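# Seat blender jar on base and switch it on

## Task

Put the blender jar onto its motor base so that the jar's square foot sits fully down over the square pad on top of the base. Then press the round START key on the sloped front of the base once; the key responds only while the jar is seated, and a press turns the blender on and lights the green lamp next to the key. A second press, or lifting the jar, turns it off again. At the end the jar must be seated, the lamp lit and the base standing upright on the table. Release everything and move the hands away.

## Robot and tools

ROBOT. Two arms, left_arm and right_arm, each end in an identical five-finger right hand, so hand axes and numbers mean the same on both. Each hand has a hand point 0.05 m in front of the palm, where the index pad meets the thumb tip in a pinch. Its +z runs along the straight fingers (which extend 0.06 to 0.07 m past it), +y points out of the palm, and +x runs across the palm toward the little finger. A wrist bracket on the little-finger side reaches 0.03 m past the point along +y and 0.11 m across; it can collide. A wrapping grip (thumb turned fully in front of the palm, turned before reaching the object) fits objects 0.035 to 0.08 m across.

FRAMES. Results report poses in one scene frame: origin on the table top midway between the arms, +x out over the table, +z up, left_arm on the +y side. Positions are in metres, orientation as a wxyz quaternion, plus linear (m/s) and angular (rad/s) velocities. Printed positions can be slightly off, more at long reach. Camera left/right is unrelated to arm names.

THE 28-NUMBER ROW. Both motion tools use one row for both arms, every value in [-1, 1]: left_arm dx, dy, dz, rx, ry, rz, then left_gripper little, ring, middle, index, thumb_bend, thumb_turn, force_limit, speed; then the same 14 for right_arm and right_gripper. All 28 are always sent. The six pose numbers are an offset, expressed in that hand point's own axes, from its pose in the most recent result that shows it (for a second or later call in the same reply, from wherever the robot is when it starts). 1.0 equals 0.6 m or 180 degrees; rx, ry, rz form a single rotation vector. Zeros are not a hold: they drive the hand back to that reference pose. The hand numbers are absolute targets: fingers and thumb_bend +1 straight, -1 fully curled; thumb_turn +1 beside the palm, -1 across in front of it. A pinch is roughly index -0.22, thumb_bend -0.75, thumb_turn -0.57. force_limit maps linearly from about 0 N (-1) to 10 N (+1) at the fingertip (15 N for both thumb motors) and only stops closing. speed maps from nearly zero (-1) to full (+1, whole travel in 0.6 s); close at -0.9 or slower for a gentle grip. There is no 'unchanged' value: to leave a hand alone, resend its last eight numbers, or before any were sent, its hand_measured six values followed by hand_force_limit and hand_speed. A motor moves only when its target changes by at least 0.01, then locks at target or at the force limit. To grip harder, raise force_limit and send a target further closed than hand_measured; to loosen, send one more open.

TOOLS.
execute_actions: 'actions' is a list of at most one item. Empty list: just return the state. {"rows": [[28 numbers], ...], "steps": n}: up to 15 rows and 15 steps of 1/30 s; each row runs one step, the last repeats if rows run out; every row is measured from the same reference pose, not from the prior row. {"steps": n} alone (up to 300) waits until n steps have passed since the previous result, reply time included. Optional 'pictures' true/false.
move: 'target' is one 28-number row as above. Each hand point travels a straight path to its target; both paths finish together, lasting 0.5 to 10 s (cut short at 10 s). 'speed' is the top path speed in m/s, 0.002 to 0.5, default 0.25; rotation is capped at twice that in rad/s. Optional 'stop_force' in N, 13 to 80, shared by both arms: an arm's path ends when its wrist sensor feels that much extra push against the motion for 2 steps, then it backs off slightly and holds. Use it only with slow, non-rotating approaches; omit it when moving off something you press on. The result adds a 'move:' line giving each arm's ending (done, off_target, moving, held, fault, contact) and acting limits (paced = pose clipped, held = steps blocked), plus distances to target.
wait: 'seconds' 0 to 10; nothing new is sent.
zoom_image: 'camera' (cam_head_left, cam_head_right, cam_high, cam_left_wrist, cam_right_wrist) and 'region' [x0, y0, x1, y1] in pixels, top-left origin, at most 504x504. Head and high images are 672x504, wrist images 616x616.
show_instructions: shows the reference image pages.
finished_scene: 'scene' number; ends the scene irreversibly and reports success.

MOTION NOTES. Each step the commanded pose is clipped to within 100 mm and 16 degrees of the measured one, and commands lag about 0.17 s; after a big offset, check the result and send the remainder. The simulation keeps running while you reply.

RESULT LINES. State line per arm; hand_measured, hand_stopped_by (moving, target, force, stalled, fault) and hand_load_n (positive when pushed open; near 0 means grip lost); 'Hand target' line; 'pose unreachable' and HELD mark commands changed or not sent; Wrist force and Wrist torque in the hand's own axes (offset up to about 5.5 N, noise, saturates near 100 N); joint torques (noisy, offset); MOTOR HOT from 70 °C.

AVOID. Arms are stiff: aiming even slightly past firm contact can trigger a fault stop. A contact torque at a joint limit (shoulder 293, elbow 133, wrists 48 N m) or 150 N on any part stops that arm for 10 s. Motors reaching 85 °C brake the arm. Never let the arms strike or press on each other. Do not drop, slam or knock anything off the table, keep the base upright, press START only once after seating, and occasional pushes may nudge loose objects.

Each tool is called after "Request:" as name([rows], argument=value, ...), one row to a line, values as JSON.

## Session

Request:
execute_actions(actions=[])

Scene clock: 0.00 s of 6600.00 s.
left_arm: end_effector_position=(-0.0485, +1.0746, +0.5536) hand_measured=(+1.000, +1.000, +1.000, +1.000, +1.000, +1.000) hand_load_n=(+0.0, +0.0, +0.0, +0.0, +0.0, +0.0) hand_stopped_by=(target, target, target, target, target, target) hand_force_limit=0.00 hand_speed=-0.80 end_effector_quat_wxyz=(+0.062, +0.727, -0.677, +0.099) end_effector_velocity=(+0.001, -0.001, +0.000) end_effector_angular_velocity=(-0.001, -0.001, -0.000) | right_arm: end_effector_position=(+0.1580, -1.1170, +0.5569) hand_measured=(+1.000, +1.000, +1.000, +1.000, +1.000, +1.000) hand_load_n=(+0.0, +0.0, +0.0, +0.0, +0.0, +0.0) hand_stopped_by=(target, target, target, target, target, target) hand_force_limit=0.00 hand_speed=-0.80 end_effector_quat_wxyz=(-0.028, +0.628, +0.778, -0.022) end_effector_velocity=(+0.000, +0.000, +0.001) end_effector_angular_velocity=(-0.002, +0.000, +0.000)
Joint positions: left_arm=[ 1.492 -1.56   1.55   1.784  1.687 -1.896] | right_arm=[-1.813 -1.572  1.51   1.625  1.641 -1.909]
Joint velocities: left_arm=[-0.001 -0.001  0.     0.001  0.001 -0.   ] | right_arm=[ 0.    -0.001 -0.    -0.001  0.    -0.   ]
Joint torques (N m, as the arm reports them, + toward a larger angle): no reading
Wrist force (N, on the end effector, along its own x y z axes, offset not removed): no reading
Wrist torque (N m, same axes, about the end effector's origin, offset not removed): no reading
Hand target (left_arm): -0.048, +1.075, +0.554; +0.062, +0.727, -0.677, +0.099
Hand target (right_arm): +0.158, -1.117, +0.557; -0.028, +0.628, +0.778, -0.022

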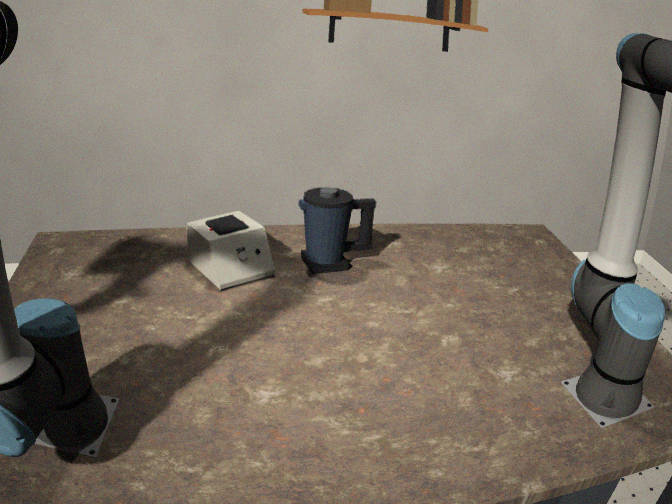

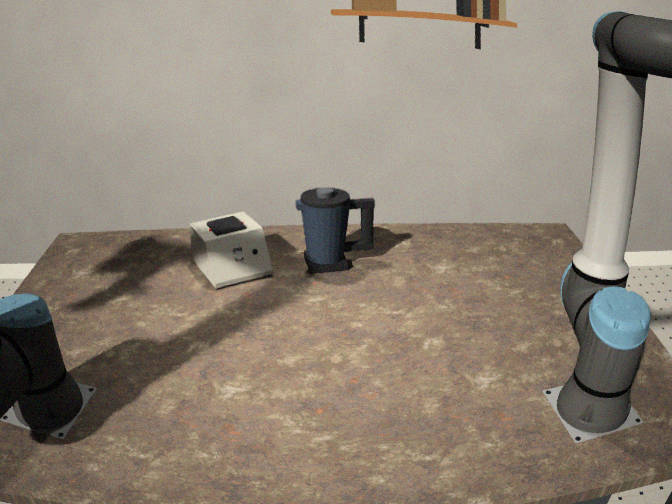

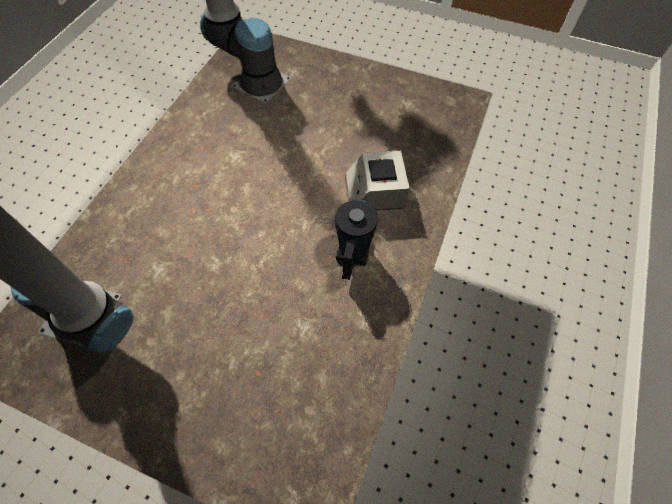

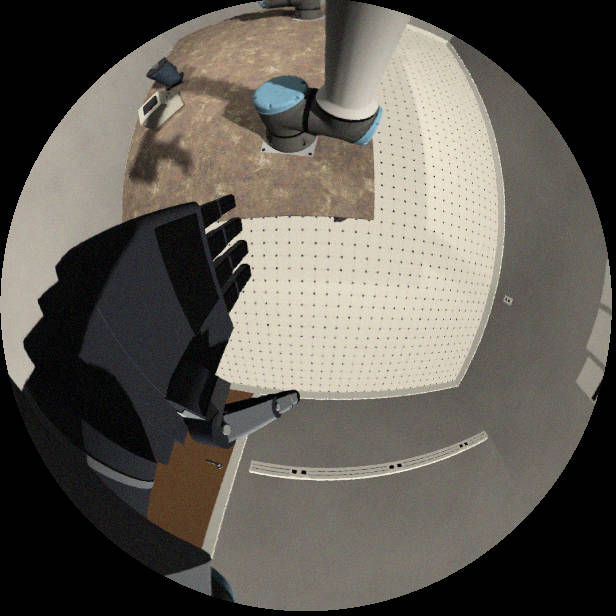

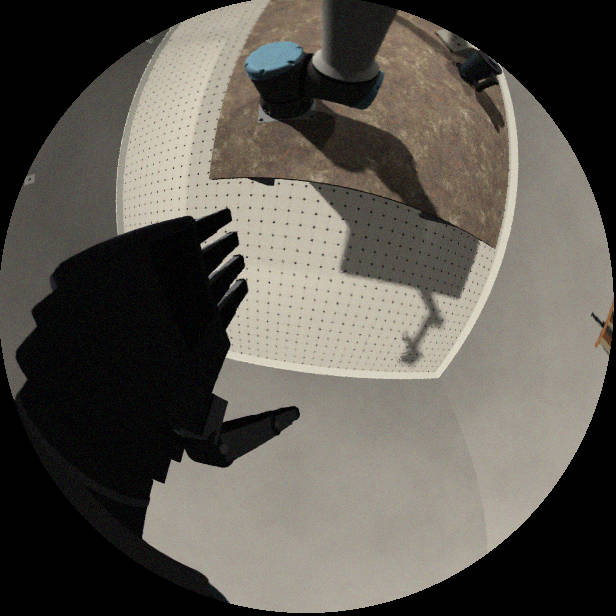

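Request:
zoom_image(camera="cam_head_left", region=[170, 170, 400, 310])

Request:
zoom_image(camera="cam_head_right", region=[170, 170, 400, 310])

Request:
zoom_image(camera="cam_high", region=[290, 130, 450, 300])

Region (170, 170, 400, 310) of cam_head_left's 672x504 image, scaled by 2.191, with more detail than that image has; it fills the top 307 rows of this view, and the rest is white.

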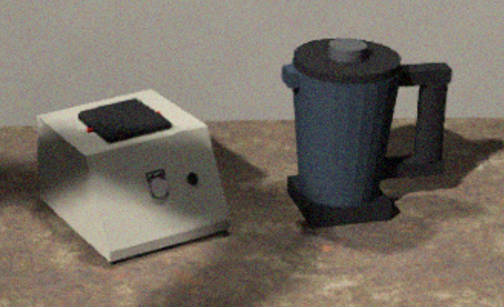

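Region (170, 170, 400, 310) of cam_head_right's 672x504 image, scaled by 2.191, with more detail than that image has; it fills the top 307 rows of this view, and the rest is white.

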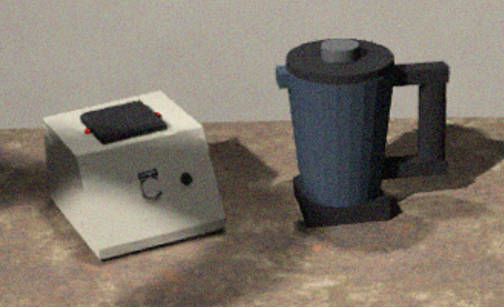

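Region (290, 130, 450, 300) of cam_high's 672x504 image, scaled by 2.965, with more detail than that image has; it fills the left 474 columns of this view, and the rest is white.

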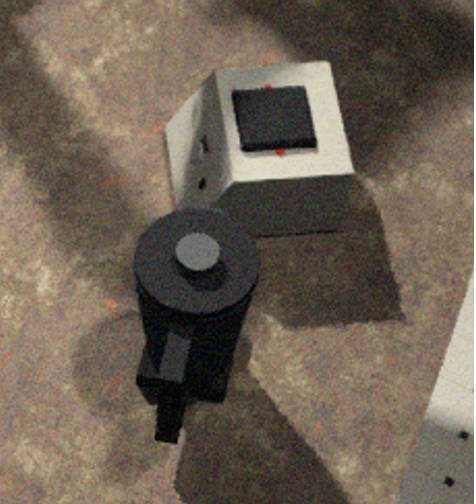

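Request:
move(target=[0.445,-0.865,0.407,0,0,0,-1,-1,-1,-1,1,1,0,0, 0.764,0.935,0.21,0,0,0,1,1,1,1,-0.3,-1,0,0], speed=0.4)

Request:
move(target=[0.412,-0.333,0.592,0.188,0.049,0.284,-1,-1,-1,-1,1,1,0,0, 0.463,0.301,0.42,-0.391,-0.411,-0.370,1,1,1,1,-0.3,-1,0,0], speed=0.35)

Scene clock: 22.23 s of 6600.00 s.
left_arm: end_effector_position=(+0.5007, +0.7991, +0.4001) hand_measured=(-1.000, -1.000, -1.000, -1.000, +1.000, +1.000) hand_load_n=(+0.0, +0.0, +0.0, +0.0, +0.0, +0.0) hand_stopped_by=(target, target, target, target, target, target) hand_force_limit=0.00 hand_speed=0.00 end_effector_quat_wxyz=(+0.062, +0.727, -0.677, +0.100) end_effector_velocity=(+0.002, -0.001, -0.001) end_effector_angular_velocity=(-0.000, +0.003, -0.000) | right_arm: end_effector_position=(+0.5988, -0.5516, +0.3979) hand_measured=(+1.000, +1.000, +1.000, +1.000, -0.300, -1.000) hand_load_n=(+0.0, +0.0, +0.0, +0.0, +0.0, +0.0) hand_stopped_by=(target, target, target, target, target, target) hand_force_limit=0.00 hand_speed=0.00 end_effector_quat_wxyz=(-0.028, +0.628, +0.778, -0.024) end_effector_velocity=(+0.002, +0.002, -0.000) end_effector_angular_velocity=(-0.001, +0.002, -0.000)
Joint positions: left_arm=[ 0.266 -1.446  1.646  1.326  1.803 -3.138] | right_arm=[-0.255 -1.405  1.625  1.424  1.583 -0.35 ]
Joint velocities: left_arm=[-0.002  0.004 -0.003  0.001 -0.    -0.002] | right_arm=[ 0.005  0.005 -0.006  0.002  0.001  0.006]
Joint torques (N m, as the arm reports them, + toward a larger angle): left_arm=[-14.   -30.1  -47.65   1.79  -1.36  -3.9 ] | right_arm=[  7.32 -47.73 -45.32   6.63   2.94   2.86]
Wrist force (N, on the end effector, along its own x y z axes, offset not removed): left_arm=[0.0 1.1 -0.4] | right_arm=[-5.7 0.6 1.7]
Wrist torque (N m, same axes, about the end effector's origin, offset not removed): left_arm=[0.25 -0.28 0.07] | right_arm=[0.11 0.92 -0.49]
Hand target (left_arm): +0.501, +0.799, +0.400; +0.062, +0.727, -0.677, +0.100
Hand target (right_arm): +0.599, -0.551, +0.398; -0.028, +0.628, +0.777, -0.024
Off the commanded pose (left_arm): 0.001 m, 0 deg.
Off the commanded pose (right_arm): 0.003 m, 0 deg.
After step 90, 16.60 s passed at rest.
move: done

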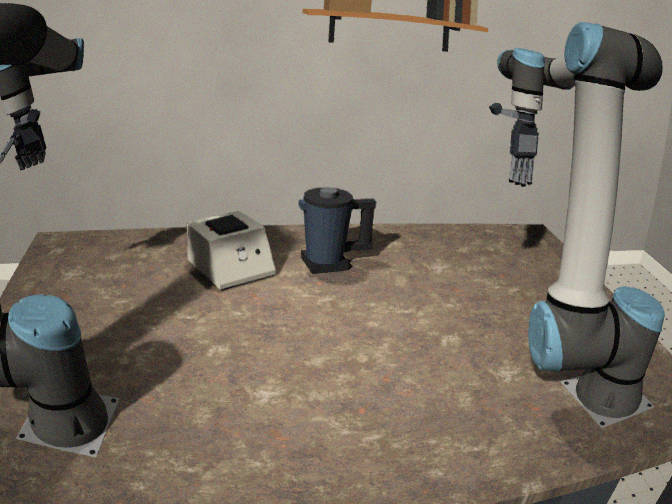

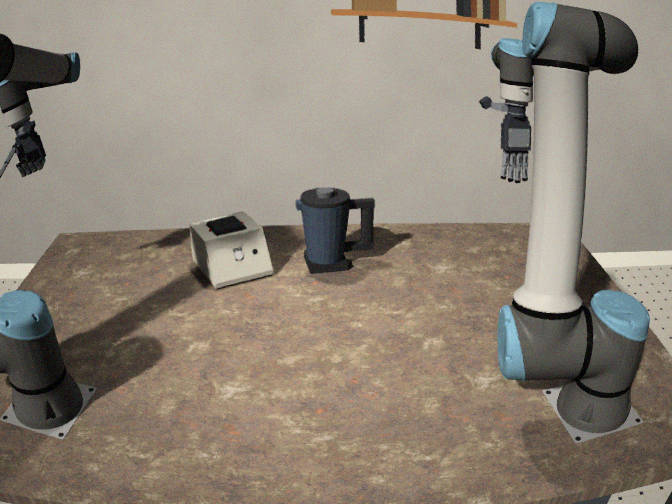

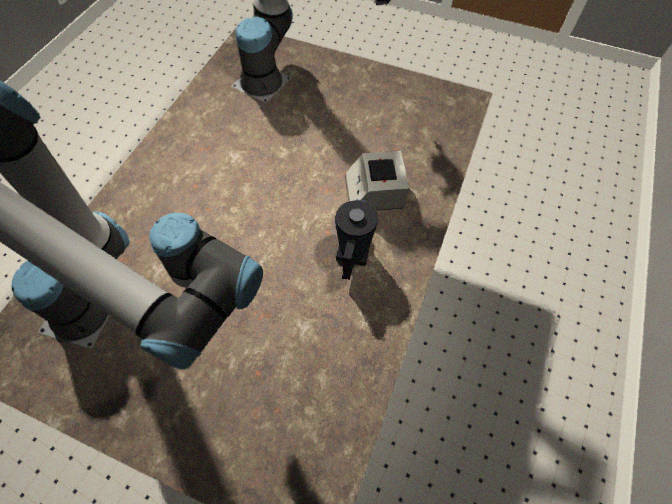

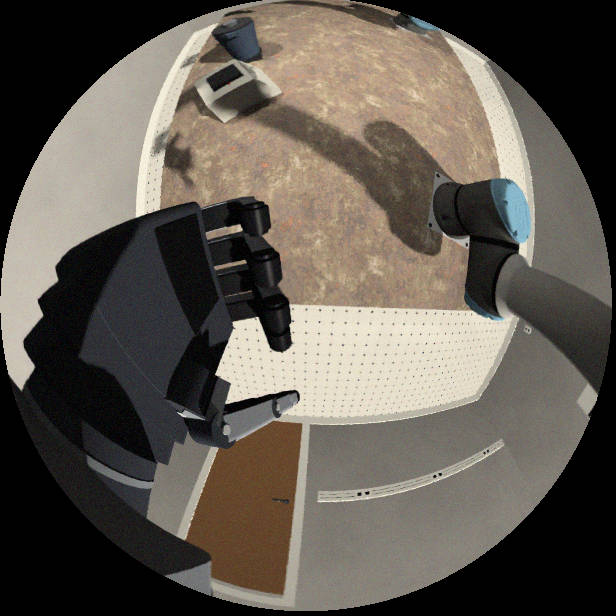

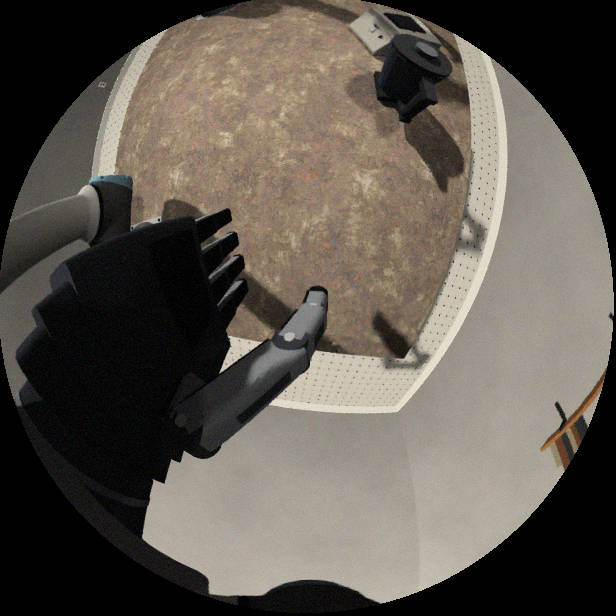

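Scene clock: 25.97 s of 6600.00 s.
left_arm: end_effector_position=(+0.7368, +0.4935, +0.1207) hand_measured=(-1.000, -1.000, -1.000, -1.000, +1.000, +1.000) hand_load_n=(+0.0, +0.0, +0.0, +0.0, +0.0, +0.0) hand_stopped_by=(target, target, target, target, target, target) hand_force_limit=0.00 hand_speed=0.00 end_effector_quat_wxyz=(+0.144, -0.346, +0.856, -0.356) end_effector_velocity=(+0.001, -0.003, -0.001) end_effector_angular_velocity=(-0.001, -0.004, -0.005) | right_arm: end_effector_position=(+0.6985, -0.2430, +0.1369) hand_measured=(+1.000, +1.000, +1.000, +1.000, -0.300, -1.000) hand_load_n=(+0.0, +0.0, +0.0, +0.0, +0.0, +0.0) hand_stopped_by=(target, target, target, target, target, target) hand_force_limit=0.00 hand_speed=0.00 end_effector_quat_wxyz=(+0.704, -0.065, +0.705, +0.061) end_effector_velocity=(+0.002, +0.001, +0.000) end_effector_angular_velocity=(-0.001, -0.012, +0.008)
Joint positions: left_arm=[-0.197 -1.292  1.922  0.198  1.864 -2.838] | right_arm=[ 0.109 -1.149  2.263 -1.112  1.619 -1.577]
Joint velocities: left_arm=[-0.003  0.002 -0.001 -0.004  0.002  0.002] | right_arm=[-0.003  0.006 -0.001 -0.017 -0.011 -0.004]
Joint torques (N m, as the arm reports them, + toward a larger angle): left_arm=[-13.07 -39.46 -27.7   -0.73   2.31   2.94] | right_arm=[-14.46 -50.4  -27.94  -4.46  -1.9   -2.24]
Wrist force (N, on the end effector, along its own x y z axes, offset not removed): left_arm=[-0.2 2.3 1.1] | right_arm=[-1.3 3.9 4.4]
Wrist torque (N m, same axes, about the end effector's origin, offset not removed): left_arm=[0.29 -0.44 0.06] | right_arm=[0.23 0.24 0.15]
Hand target (left_arm): +0.737, +0.493, +0.121; +0.144, -0.346, +0.856, -0.356
Hand target (right_arm): +0.699, -0.243, +0.137; +0.704, -0.065, +0.704, +0.061
Off the commanded pose (left_arm): 0.001 m, 0 deg.
Off the commanded pose (right_arm): 0.001 m, 0 deg.
move: done

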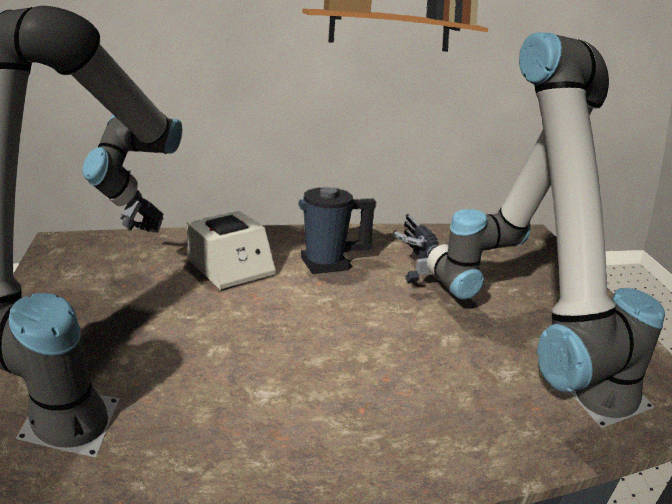

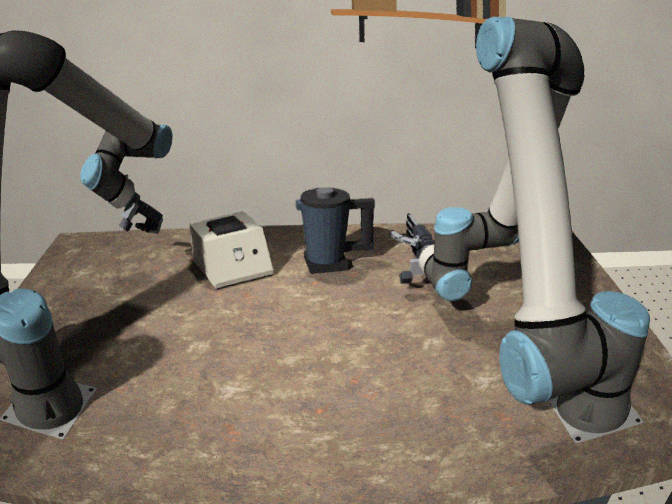

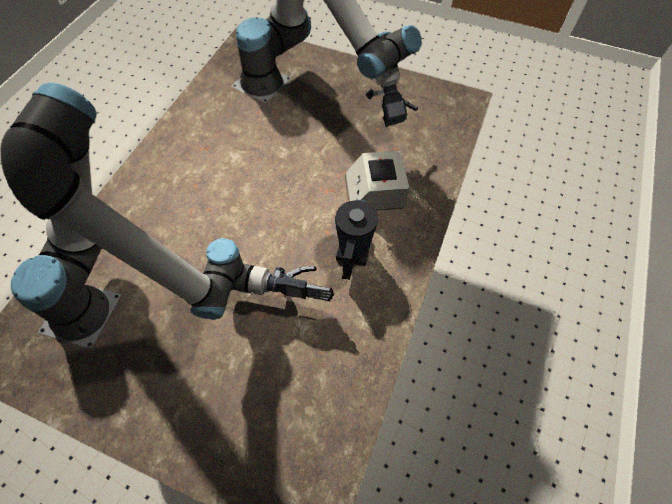

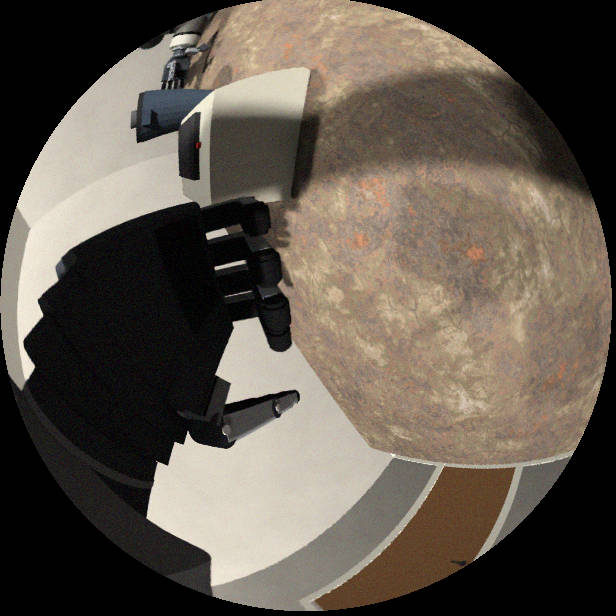

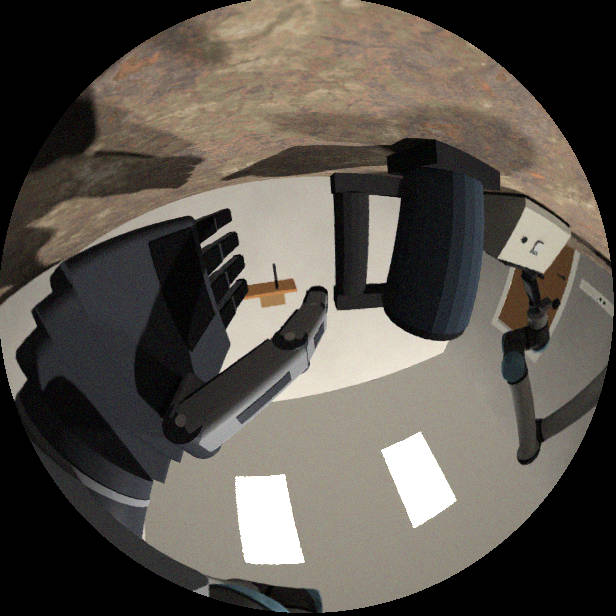

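Request:
move(target=[0,0,0,0,0,0,-1,-1,-1,-1,1,1,0,0, -0.004,0.125,0.055,0,0,0.002,1,1,1,1,-0.3,-1,0,0], speed=0.1)

Request:
zoom_image(camera="cam_right_wrist", region=[150, 80, 500, 430])

Request:
zoom_image(camera="cam_high", region=[260, 190, 400, 310])

Scene clock: 29.60 s of 6600.00 s.
left_arm: end_effector_position=(+0.7368, +0.4935, +0.1207) hand_measured=(-1.000, -1.000, -1.000, -1.000, +1.000, +1.000) hand_load_n=(+0.0, +0.0, +0.0, +0.0, +0.0, +0.0) hand_stopped_by=(target, target, target, target, target, target) hand_force_limit=0.00 hand_speed=0.00 end_effector_quat_wxyz=(+0.144, -0.346, +0.856, -0.356) end_effector_velocity=(-0.001, -0.000, -0.001) end_effector_angular_velocity=(+0.000, +0.002, -0.001) | right_arm: end_effector_position=(+0.7176, -0.1637, +0.1388) hand_measured=(+1.000, +1.000, +1.000, +1.000, -0.300, -1.000) hand_load_n=(+0.0, +0.0, +0.0, +0.0, +0.0, +0.0) hand_stopped_by=(target, target, target, target, target, target) hand_force_limit=0.00 hand_speed=0.00 end_effector_quat_wxyz=(+0.704, -0.063, +0.705, +0.063) end_effector_velocity=(+0.002, +0.003, -0.000) end_effector_angular_velocity=(+0.000, +0.000, -0.001)
Joint positions: left_arm=[-0.197 -1.292  1.923  0.198  1.864 -2.838] | right_arm=[ 0.241 -1.091  2.142 -1.049  1.75  -1.571]
Joint velocities: left_arm=[-0.     0.     0.001  0.001  0.001 -0.   ] | right_arm=[ 0.004  0.003 -0.007  0.004  0.005  0.   ]
Joint torques (N m, as the arm reports them, + toward a larger angle): left_arm=[ 14.57 -70.97 -31.06   3.1   -1.23  -3.77] | right_arm=[  5.38 -57.85 -30.1    0.03   2.67   2.55]
Wrist force (N, on the end effector, along its own x y z axes, offset not removed): left_arm=[-0.5 2.4 0.0] | right_arm=[-6.7 -0.4 1.2]
Wrist torque (N m, same axes, about the end effector's origin, offset not removed): left_arm=[0.47 -0.27 0.06] | right_arm=[0.02 1.21 -0.40]
Hand target (left_arm): +0.737, +0.494, +0.121; +0.144, -0.346, +0.856, -0.356
Hand target (right_arm): +0.718, -0.163, +0.139; +0.704, -0.063, +0.705, +0.063
Off the commanded pose (left_arm): 0.000 m, 0 deg.
Off the commanded pose (right_arm): 0.000 m, 0 deg.
move: done

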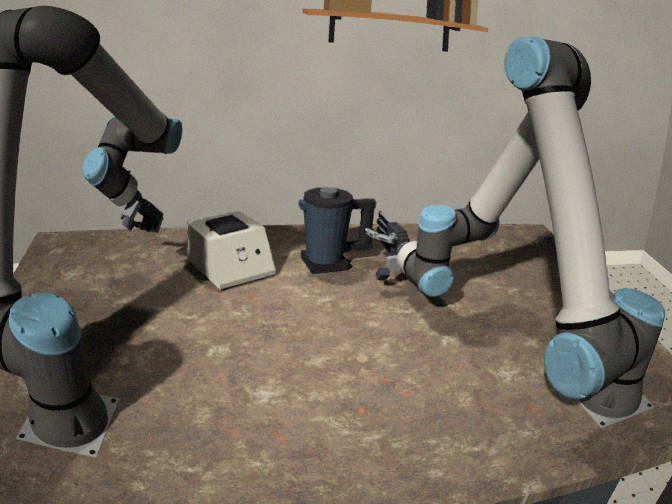

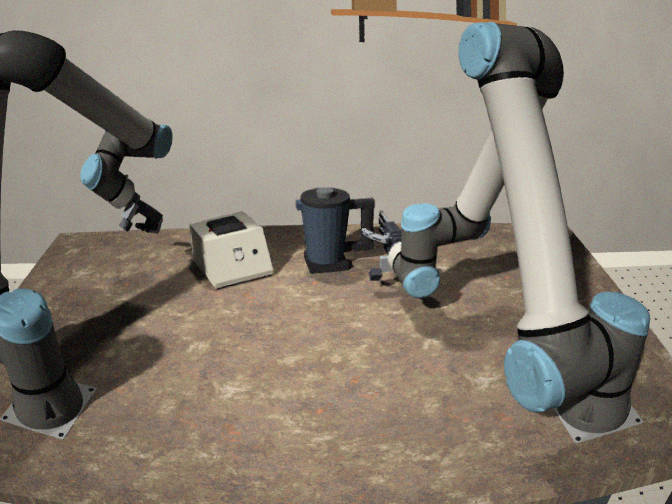

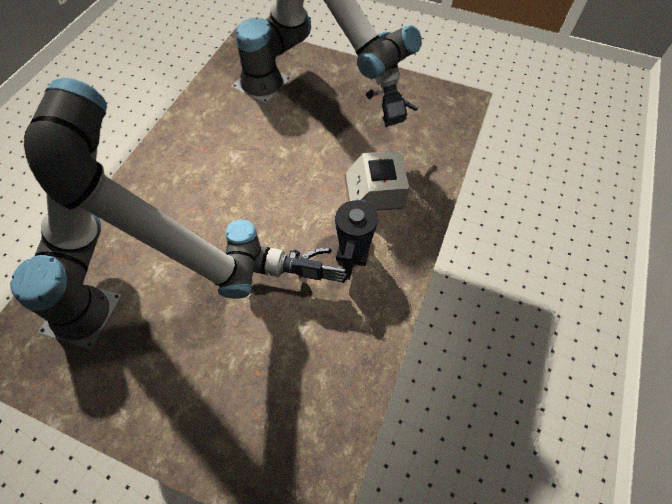

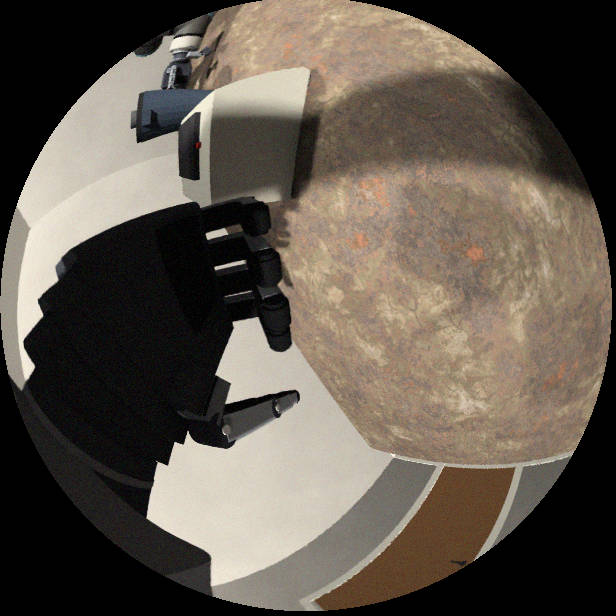

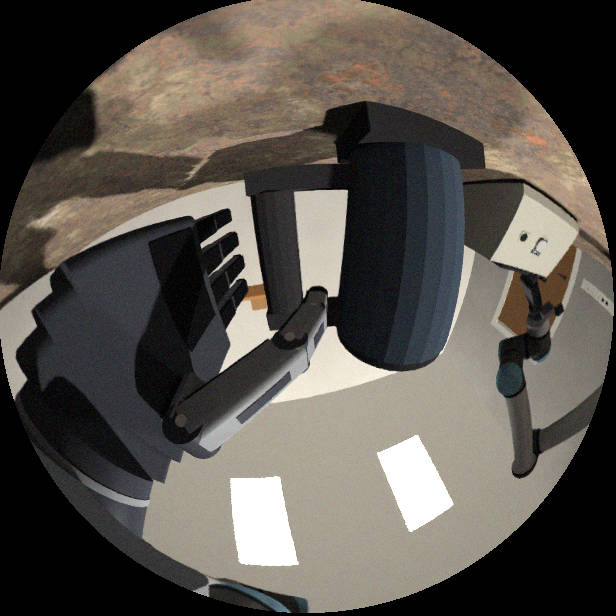

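Region (150, 80, 500, 430) of cam_right_wrist's 616x616 image, scaled by 1.440, with more detail than that image has.

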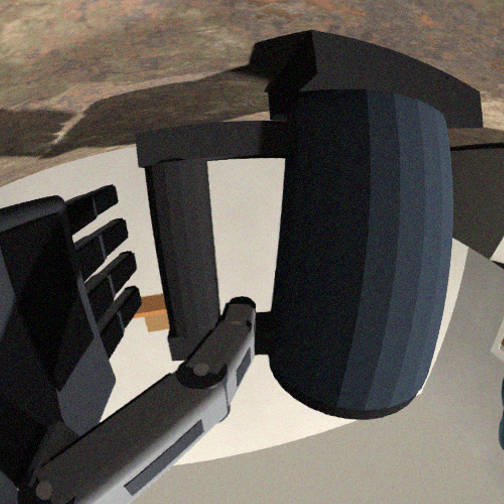

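Region (260, 190, 400, 310) of cam_high's 672x504 image, scaled by 3.600, with more detail than that image has; it fills the top 432 rows of this view, and the rest is white.

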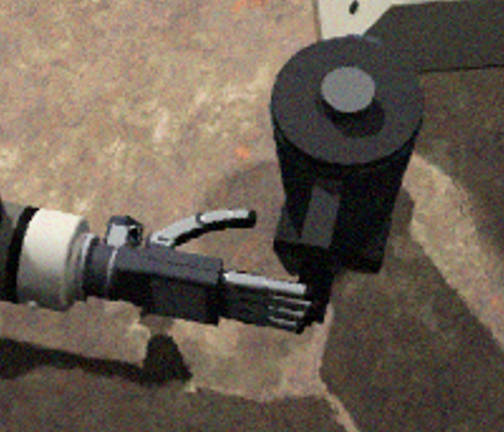

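Request:
move(target=[0,0,0,0,0,0,-1,-1,-1,-1,1,1,0,0, 0.008,0.015,0.147,0,0,0,1,1,1,1,-0.3,-1,0,0], speed=0.05, stop_force=15)

Scene clock: 33.57 s of 6600.00 s.
left_arm: end_effector_position=(+0.7368, +0.4935, +0.1207) hand_measured=(-1.000, -1.000, -1.000, -1.000, +1.000, +1.000) hand_load_n=(+0.0, +0.0, +0.0, +0.0, +0.0, +0.0) hand_stopped_by=(target, target, target, target, target, target) hand_force_limit=0.00 hand_speed=0.00 end_effector_quat_wxyz=(+0.144, -0.346, +0.856, -0.356) end_effector_velocity=(-0.000, +0.000, -0.000) end_effector_angular_velocity=(+0.000, -0.000, +0.001) | right_arm: end_effector_position=(+0.8025, -0.1393, +0.1340) hand_measured=(+1.000, +1.000, +1.000, +1.000, -0.300, -1.000) hand_load_n=(+0.0, +0.0, +0.0, +0.0, +0.0, +0.0) hand_stopped_by=(target, target, target, target, target, target) hand_force_limit=0.00 hand_speed=0.00 end_effector_quat_wxyz=(+0.704, -0.063, +0.705, +0.063) end_effector_velocity=(+0.003, +0.001, -0.000) end_effector_angular_velocity=(+0.001, -0.000, +0.000)
Joint positions: left_arm=[-0.197 -1.292  1.923  0.198  1.864 -2.838] | right_arm=[ 0.23  -0.999  1.972 -0.971  1.74  -1.571]
Joint velocities: left_arm=[ 0.    -0.     0.001 -0.    -0.001 -0.   ] | right_arm=[ 0.     0.004 -0.007  0.002 -0.     0.   ]
Joint torques (N m, as the arm reports them, + toward a larger angle): left_arm=[-15.57 -62.37 -39.92   1.86  -1.31  -3.4 ] | right_arm=[-11.61 -68.76 -33.39   0.25  -2.58  -2.33]
Wrist force (N, on the end effector, along its own x y z axes, offset not removed): left_arm=[-1.4 0.1 0.2] | right_arm=[-3.6 -2.5 -1.4]
Wrist torque (N m, same axes, about the end effector's origin, offset not removed): left_arm=[0.08 -0.20 -0.10] | right_arm=[0.37 0.75 -0.28]
Hand target (left_arm): +0.737, +0.493, +0.121; +0.144, -0.346, +0.856, -0.356
Hand target (right_arm): +0.803, -0.139, +0.134; +0.704, -0.063, +0.705, +0.063
Off the commanded pose (left_arm): 0.000 m, 0 deg.
Off the commanded pose (right_arm): 0.000 m, 0 deg.
move: done

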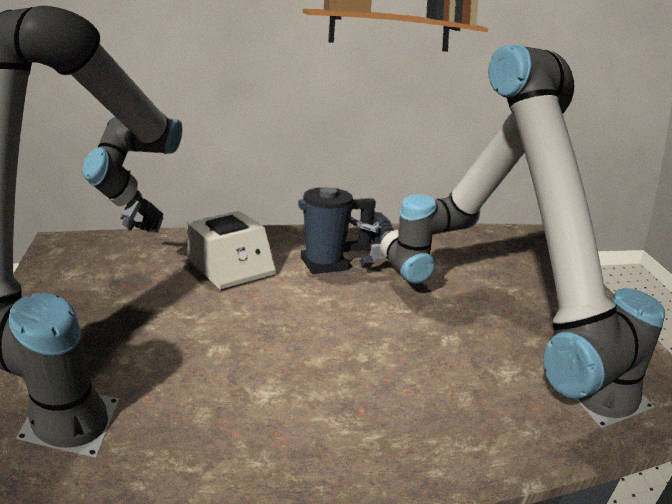

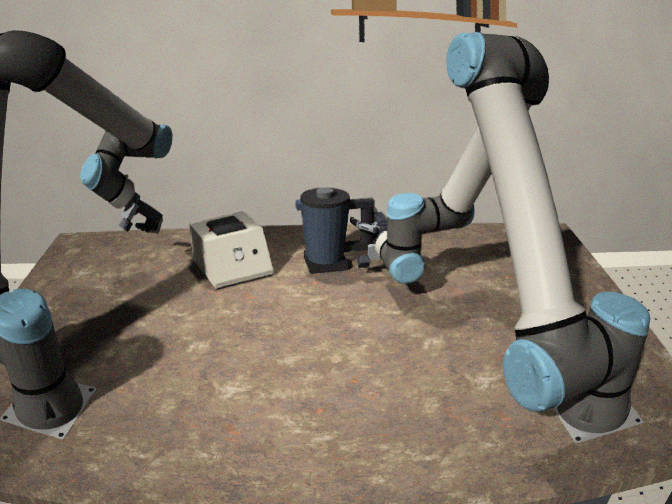

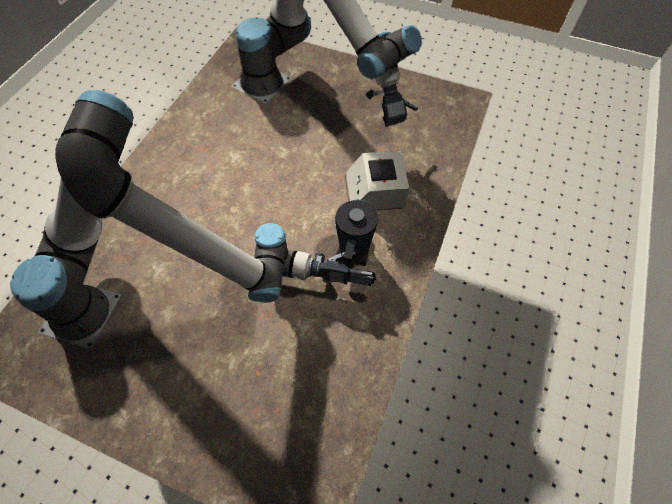

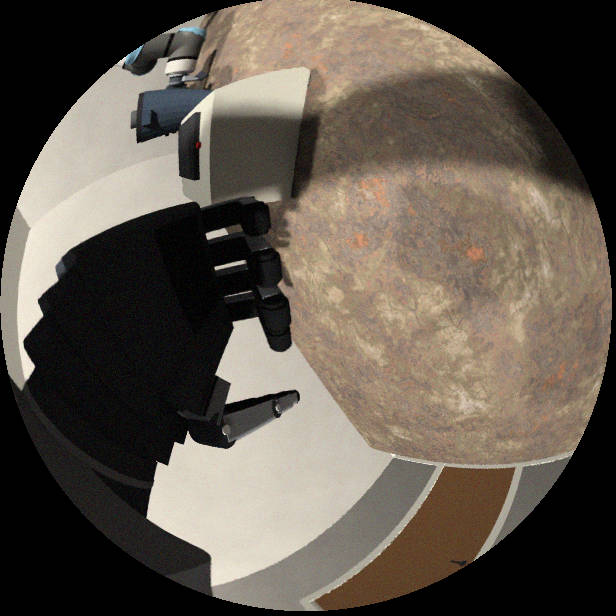

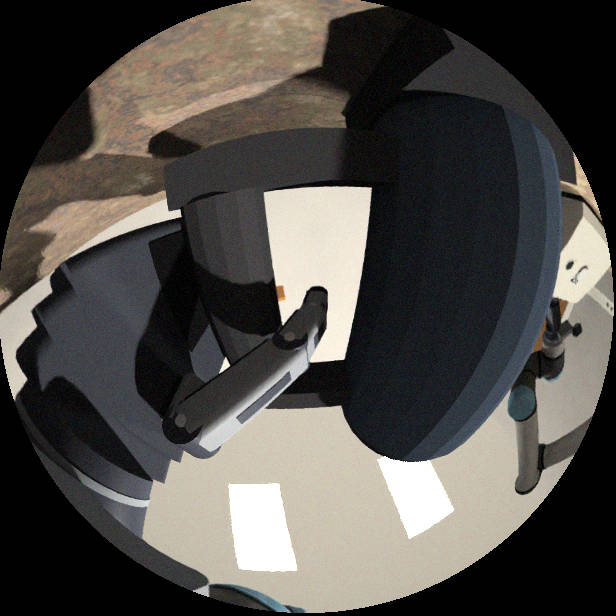

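Request:
move(target=[0,0,0,0,0,0,-1,-1,-1,-1,1,1,0,0, 0,0,0,0,0,0,-1,-1,-1,-1,0.17,-1,0.7,-0.5], speed=0.03)

Request:
execute_actions([
  {"rows": [[0,0,0,0,0,0,-1,-1,-1,-1,1,1,0,0, 0,0,0,0,0,0,-0.98,-0.98,-0.98,-0.98,0.17,-1,1,-0.7]], "steps": 12},
], pictures=false)

Scene clock: 37.50 s of 6600.00 s.
left_arm: end_effector_position=(+0.7368, +0.4935, +0.1207) hand_measured=(-1.000, -1.000, -1.000, -1.000, +1.000, +1.000) hand_load_n=(+0.0, +0.0, +0.0, +0.0, +0.0, +0.0) hand_stopped_by=(target, target, target, target, target, target) hand_force_limit=0.00 hand_speed=0.00 end_effector_quat_wxyz=(+0.144, -0.346, +0.856, -0.356) end_effector_velocity=(+0.000, +0.001, +0.001) end_effector_angular_velocity=(+0.001, -0.002, +0.002) | right_arm: end_effector_position=(+0.8025, -0.1394, +0.1340) hand_measured=(-0.712, -0.700, -0.700, -0.690, +0.170, -1.000) hand_load_n=(+11.5, +10.5, +10.0, +5.5, +0.0, +0.0) hand_stopped_by=(force, force, force, force, target, target) hand_force_limit=0.70 hand_speed=-0.50 end_effector_quat_wxyz=(+0.704, -0.063, +0.705, +0.063) end_effector_velocity=(-0.001, -0.000, -0.002) end_effector_angular_velocity=(-0.000, +0.003, +0.000)
Joint positions: left_arm=[-0.197 -1.292  1.923  0.198  1.864 -2.838] | right_arm=[ 0.23  -0.999  1.972 -0.971  1.74  -1.571]
Joint velocities: left_arm=[ 0.001 -0.001  0.    -0.    -0.002  0.   ] | right_arm=[ 0.     0.     0.002  0.001 -0.     0.001]
Joint torques (N m, as the arm reports them, + toward a larger angle): left_arm=[ 21.59 -52.74 -38.54   2.15  -0.12  -3.2 ] | right_arm=[ -3.06 -89.79 -19.77  -4.39   2.66  -1.63]
Wrist force (N, on the end effector, along its own x y z axes, offset not removed): left_arm=[-4.0 0.4 -0.1] | right_arm=[-2.5 -0.9 0.4]
Wrist torque (N m, same axes, about the end effector's origin, offset not removed): left_arm=[0.19 0.24 -0.23] | right_arm=[-0.05 0.70 -0.27]
Hand target (left_arm): +0.737, +0.493, +0.121; +0.144, -0.346, +0.856, -0.356
Hand target (right_arm): +0.803, -0.139, +0.134; +0.704, -0.063, +0.705, +0.063
Off the commanded pose (left_arm): 0.000 m, 0 deg.
Off the commanded pose (right_arm): 0.000 m, 0 deg.
move: done

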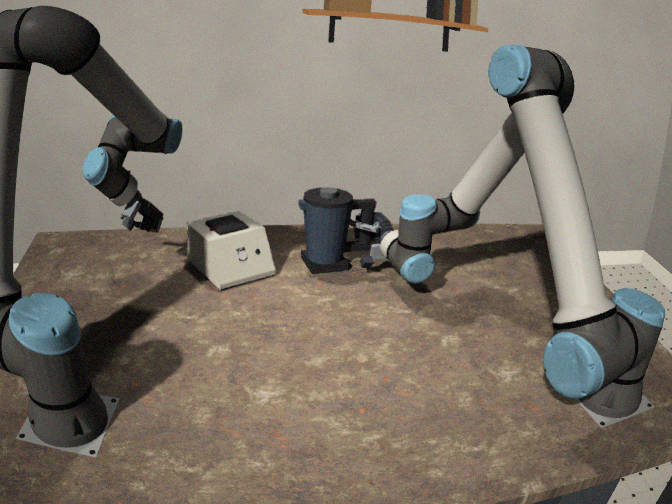

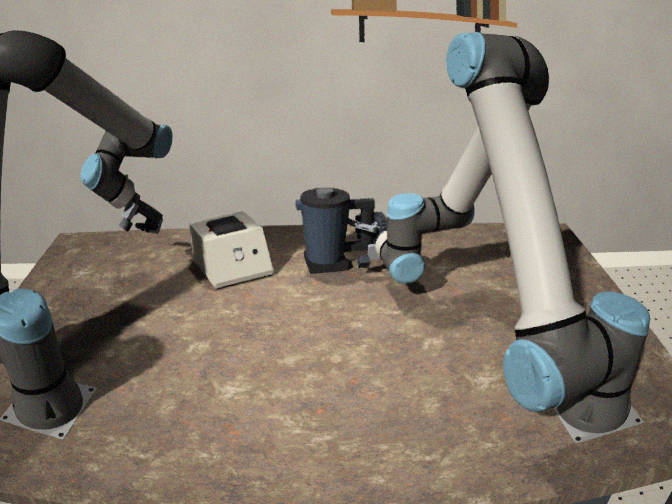

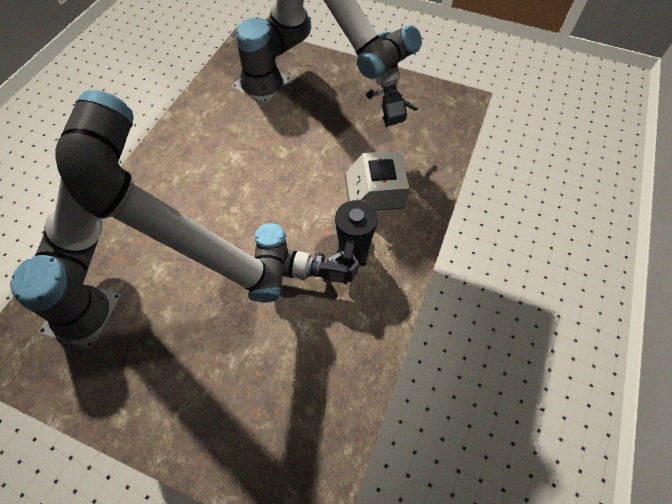

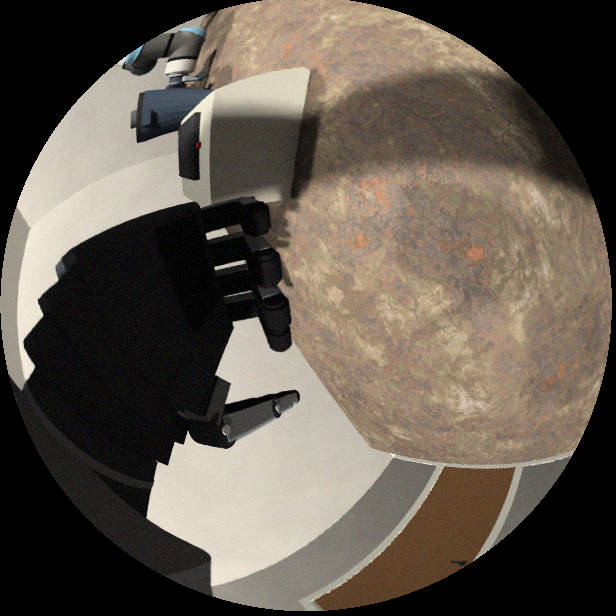

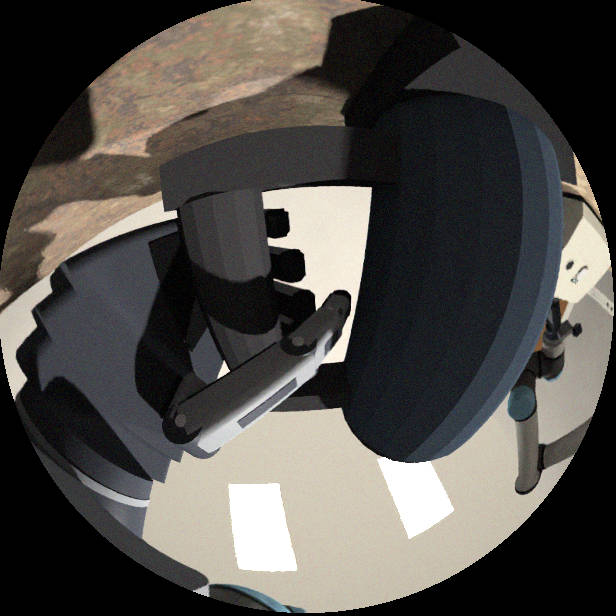

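Scene clock: 37.90 s of 6600.00 s.
left_arm: end_effector_position=(+0.7368, +0.4935, +0.1207) hand_measured=(-1.000, -1.000, -1.000, -1.000, +1.000, +1.000) hand_load_n=(+0.0, +0.0, +0.0, +0.0, +0.0, +0.0) hand_stopped_by=(target, target, target, target, target, target) hand_force_limit=0.00 hand_speed=0.00 end_effector_quat_wxyz=(+0.144, -0.346, +0.856, -0.356) end_effector_velocity=(+0.001, +0.000, +0.000) end_effector_angular_velocity=(+0.001, -0.001, +0.001) | right_arm: end_effector_position=(+0.8025, -0.1394, +0.1340) hand_measured=(-0.712, -0.700, -0.700, -0.700, +0.170, -1.000) hand_load_n=(+11.5, +10.5, +9.5, +11.0, +0.0, +0.0) hand_stopped_by=(force, force, force, force, target, target) hand_force_limit=1.00 hand_speed=-0.70 end_effector_quat_wxyz=(+0.704, -0.063, +0.705, +0.063) end_effector_velocity=(-0.000, -0.000, -0.001) end_effector_angular_velocity=(-0.000, +0.001, +0.000)
Joint positions: left_arm=[-0.197 -1.292  1.923  0.198  1.864 -2.838] | right_arm=[ 0.23  -0.999  1.972 -0.971  1.74  -1.571]
Joint velocities: left_arm=[-0.     0.    -0.001  0.    -0.001  0.   ] | right_arm=[-0.     0.001  0.    -0.001 -0.    -0.   ]
Joint torques (N m, as the arm reports them, + toward a larger angle): left_arm=[ 20.2  -53.39 -39.03   2.17  -1.08  -3.26] | right_arm=[ -2.89 -89.75 -19.63  -4.47   2.57  -1.55]
Wrist force (N, on the end effector, along its own x y z axes, offset not removed): left_arm=[-1.3 1.4 -1.5] | right_arm=[-4.4 5.4 2.4]
Wrist torque (N m, same axes, about the end effector's origin, offset not removed): left_arm=[0.30 -0.21 -0.06] | right_arm=[0.84 1.19 -0.32]
Hand target (left_arm): +0.737, +0.493, +0.121; +0.144, -0.346, +0.856, -0.356
Hand target (right_arm): +0.803, -0.139, +0.134; +0.704, -0.063, +0.705, +0.063
Off the commanded pose (left_arm): 0.000 m, 0 deg.
Off the commanded pose (right_arm): 0.000 m, 0 deg.
Steps of this call (steps 1 to 12: all 12 steps of this action). Readings (end_effector_position | what the end effector reports):
1: left_arm (+0.7368, +0.4935, +0.1207) | right_arm (+0.8025, -0.1394, +0.1340) | left_arm hand_measured=(-1.000, -1.000, -1.000, -1.000, +1.000, +1.000) hand_load_n=(+0.0, +0.0, +0.0, +0.0, +0.0, +0.0) hand_stopped_by=(target, target, target, target, target, target) hand_force_limit=0.00 hand_speed=0.00 | right_arm hand_measured=(-0.712, -0.700, -0.700, -0.690, +0.170, -1.000) hand_load_n=(+11.5, +10.5, +10.0, +5.5, +0.0, +0.0) hand_stopped_by=(force, force, moving, moving, target, target) hand_force_limit=1.00 hand_speed=-0.70
2: left_arm (+0.7368, +0.4935, +0.1207) | right_arm (+0.8025, -0.1394, +0.1340) | left_arm hand_measured=(-1.000, -1.000, -1.000, -1.000, +1.000, +1.000) hand_load_n=(+0.0, +0.0, +0.0, +0.0, +0.0, +0.0) hand_stopped_by=(target, target, target, target, target, target) hand_force_limit=0.00 hand_speed=0.00 | right_arm hand_measured=(-0.712, -0.700, -0.700, -0.690, +0.170, -1.000) hand_load_n=(+11.5, +10.5, +10.0, +5.5, +0.0, +0.0) hand_stopped_by=(force, force, moving, moving, target, target) hand_force_limit=1.00 hand_speed=-0.70
4: left_arm (+0.7368, +0.4935, +0.1207) | right_arm (+0.8025, -0.1394, +0.1340) | left_arm hand_measured=(-1.000, -1.000, -1.000, -1.000, +1.000, +1.000) hand_load_n=(+0.0, +0.0, +0.0, +0.0, +0.0, +0.0) hand_stopped_by=(target, target, target, target, target, target) hand_force_limit=0.00 hand_speed=0.00 | right_arm hand_measured=(-0.712, -0.700, -0.700, -0.702, +0.170, -1.000) hand_load_n=(+11.5, +10.5, +10.5, +11.5, +0.0, +0.0) hand_stopped_by=(force, force, force, force, target, target) hand_force_limit=1.00 hand_speed=-0.70
8: left_arm (+0.7368, +0.4935, +0.1207) | right_arm (+0.8025, -0.1394, +0.1340) | left_arm hand_measured=(-1.000, -1.000, -1.000, -1.000, +1.000, +1.000) hand_load_n=(+0.0, +0.0, +0.0, +0.0, +0.0, +0.0) hand_stopped_by=(target, target, target, target, target, target) hand_force_limit=0.00 hand_speed=0.00 | right_arm hand_measured=(-0.712, -0.700, -0.700, -0.700, +0.170, -1.000) hand_load_n=(+11.5, +10.5, +9.5, +11.0, +0.0, +0.0) hand_stopped_by=(force, force, force, force, target, target) hand_force_limit=1.00 hand_speed=-0.70
12: the state above


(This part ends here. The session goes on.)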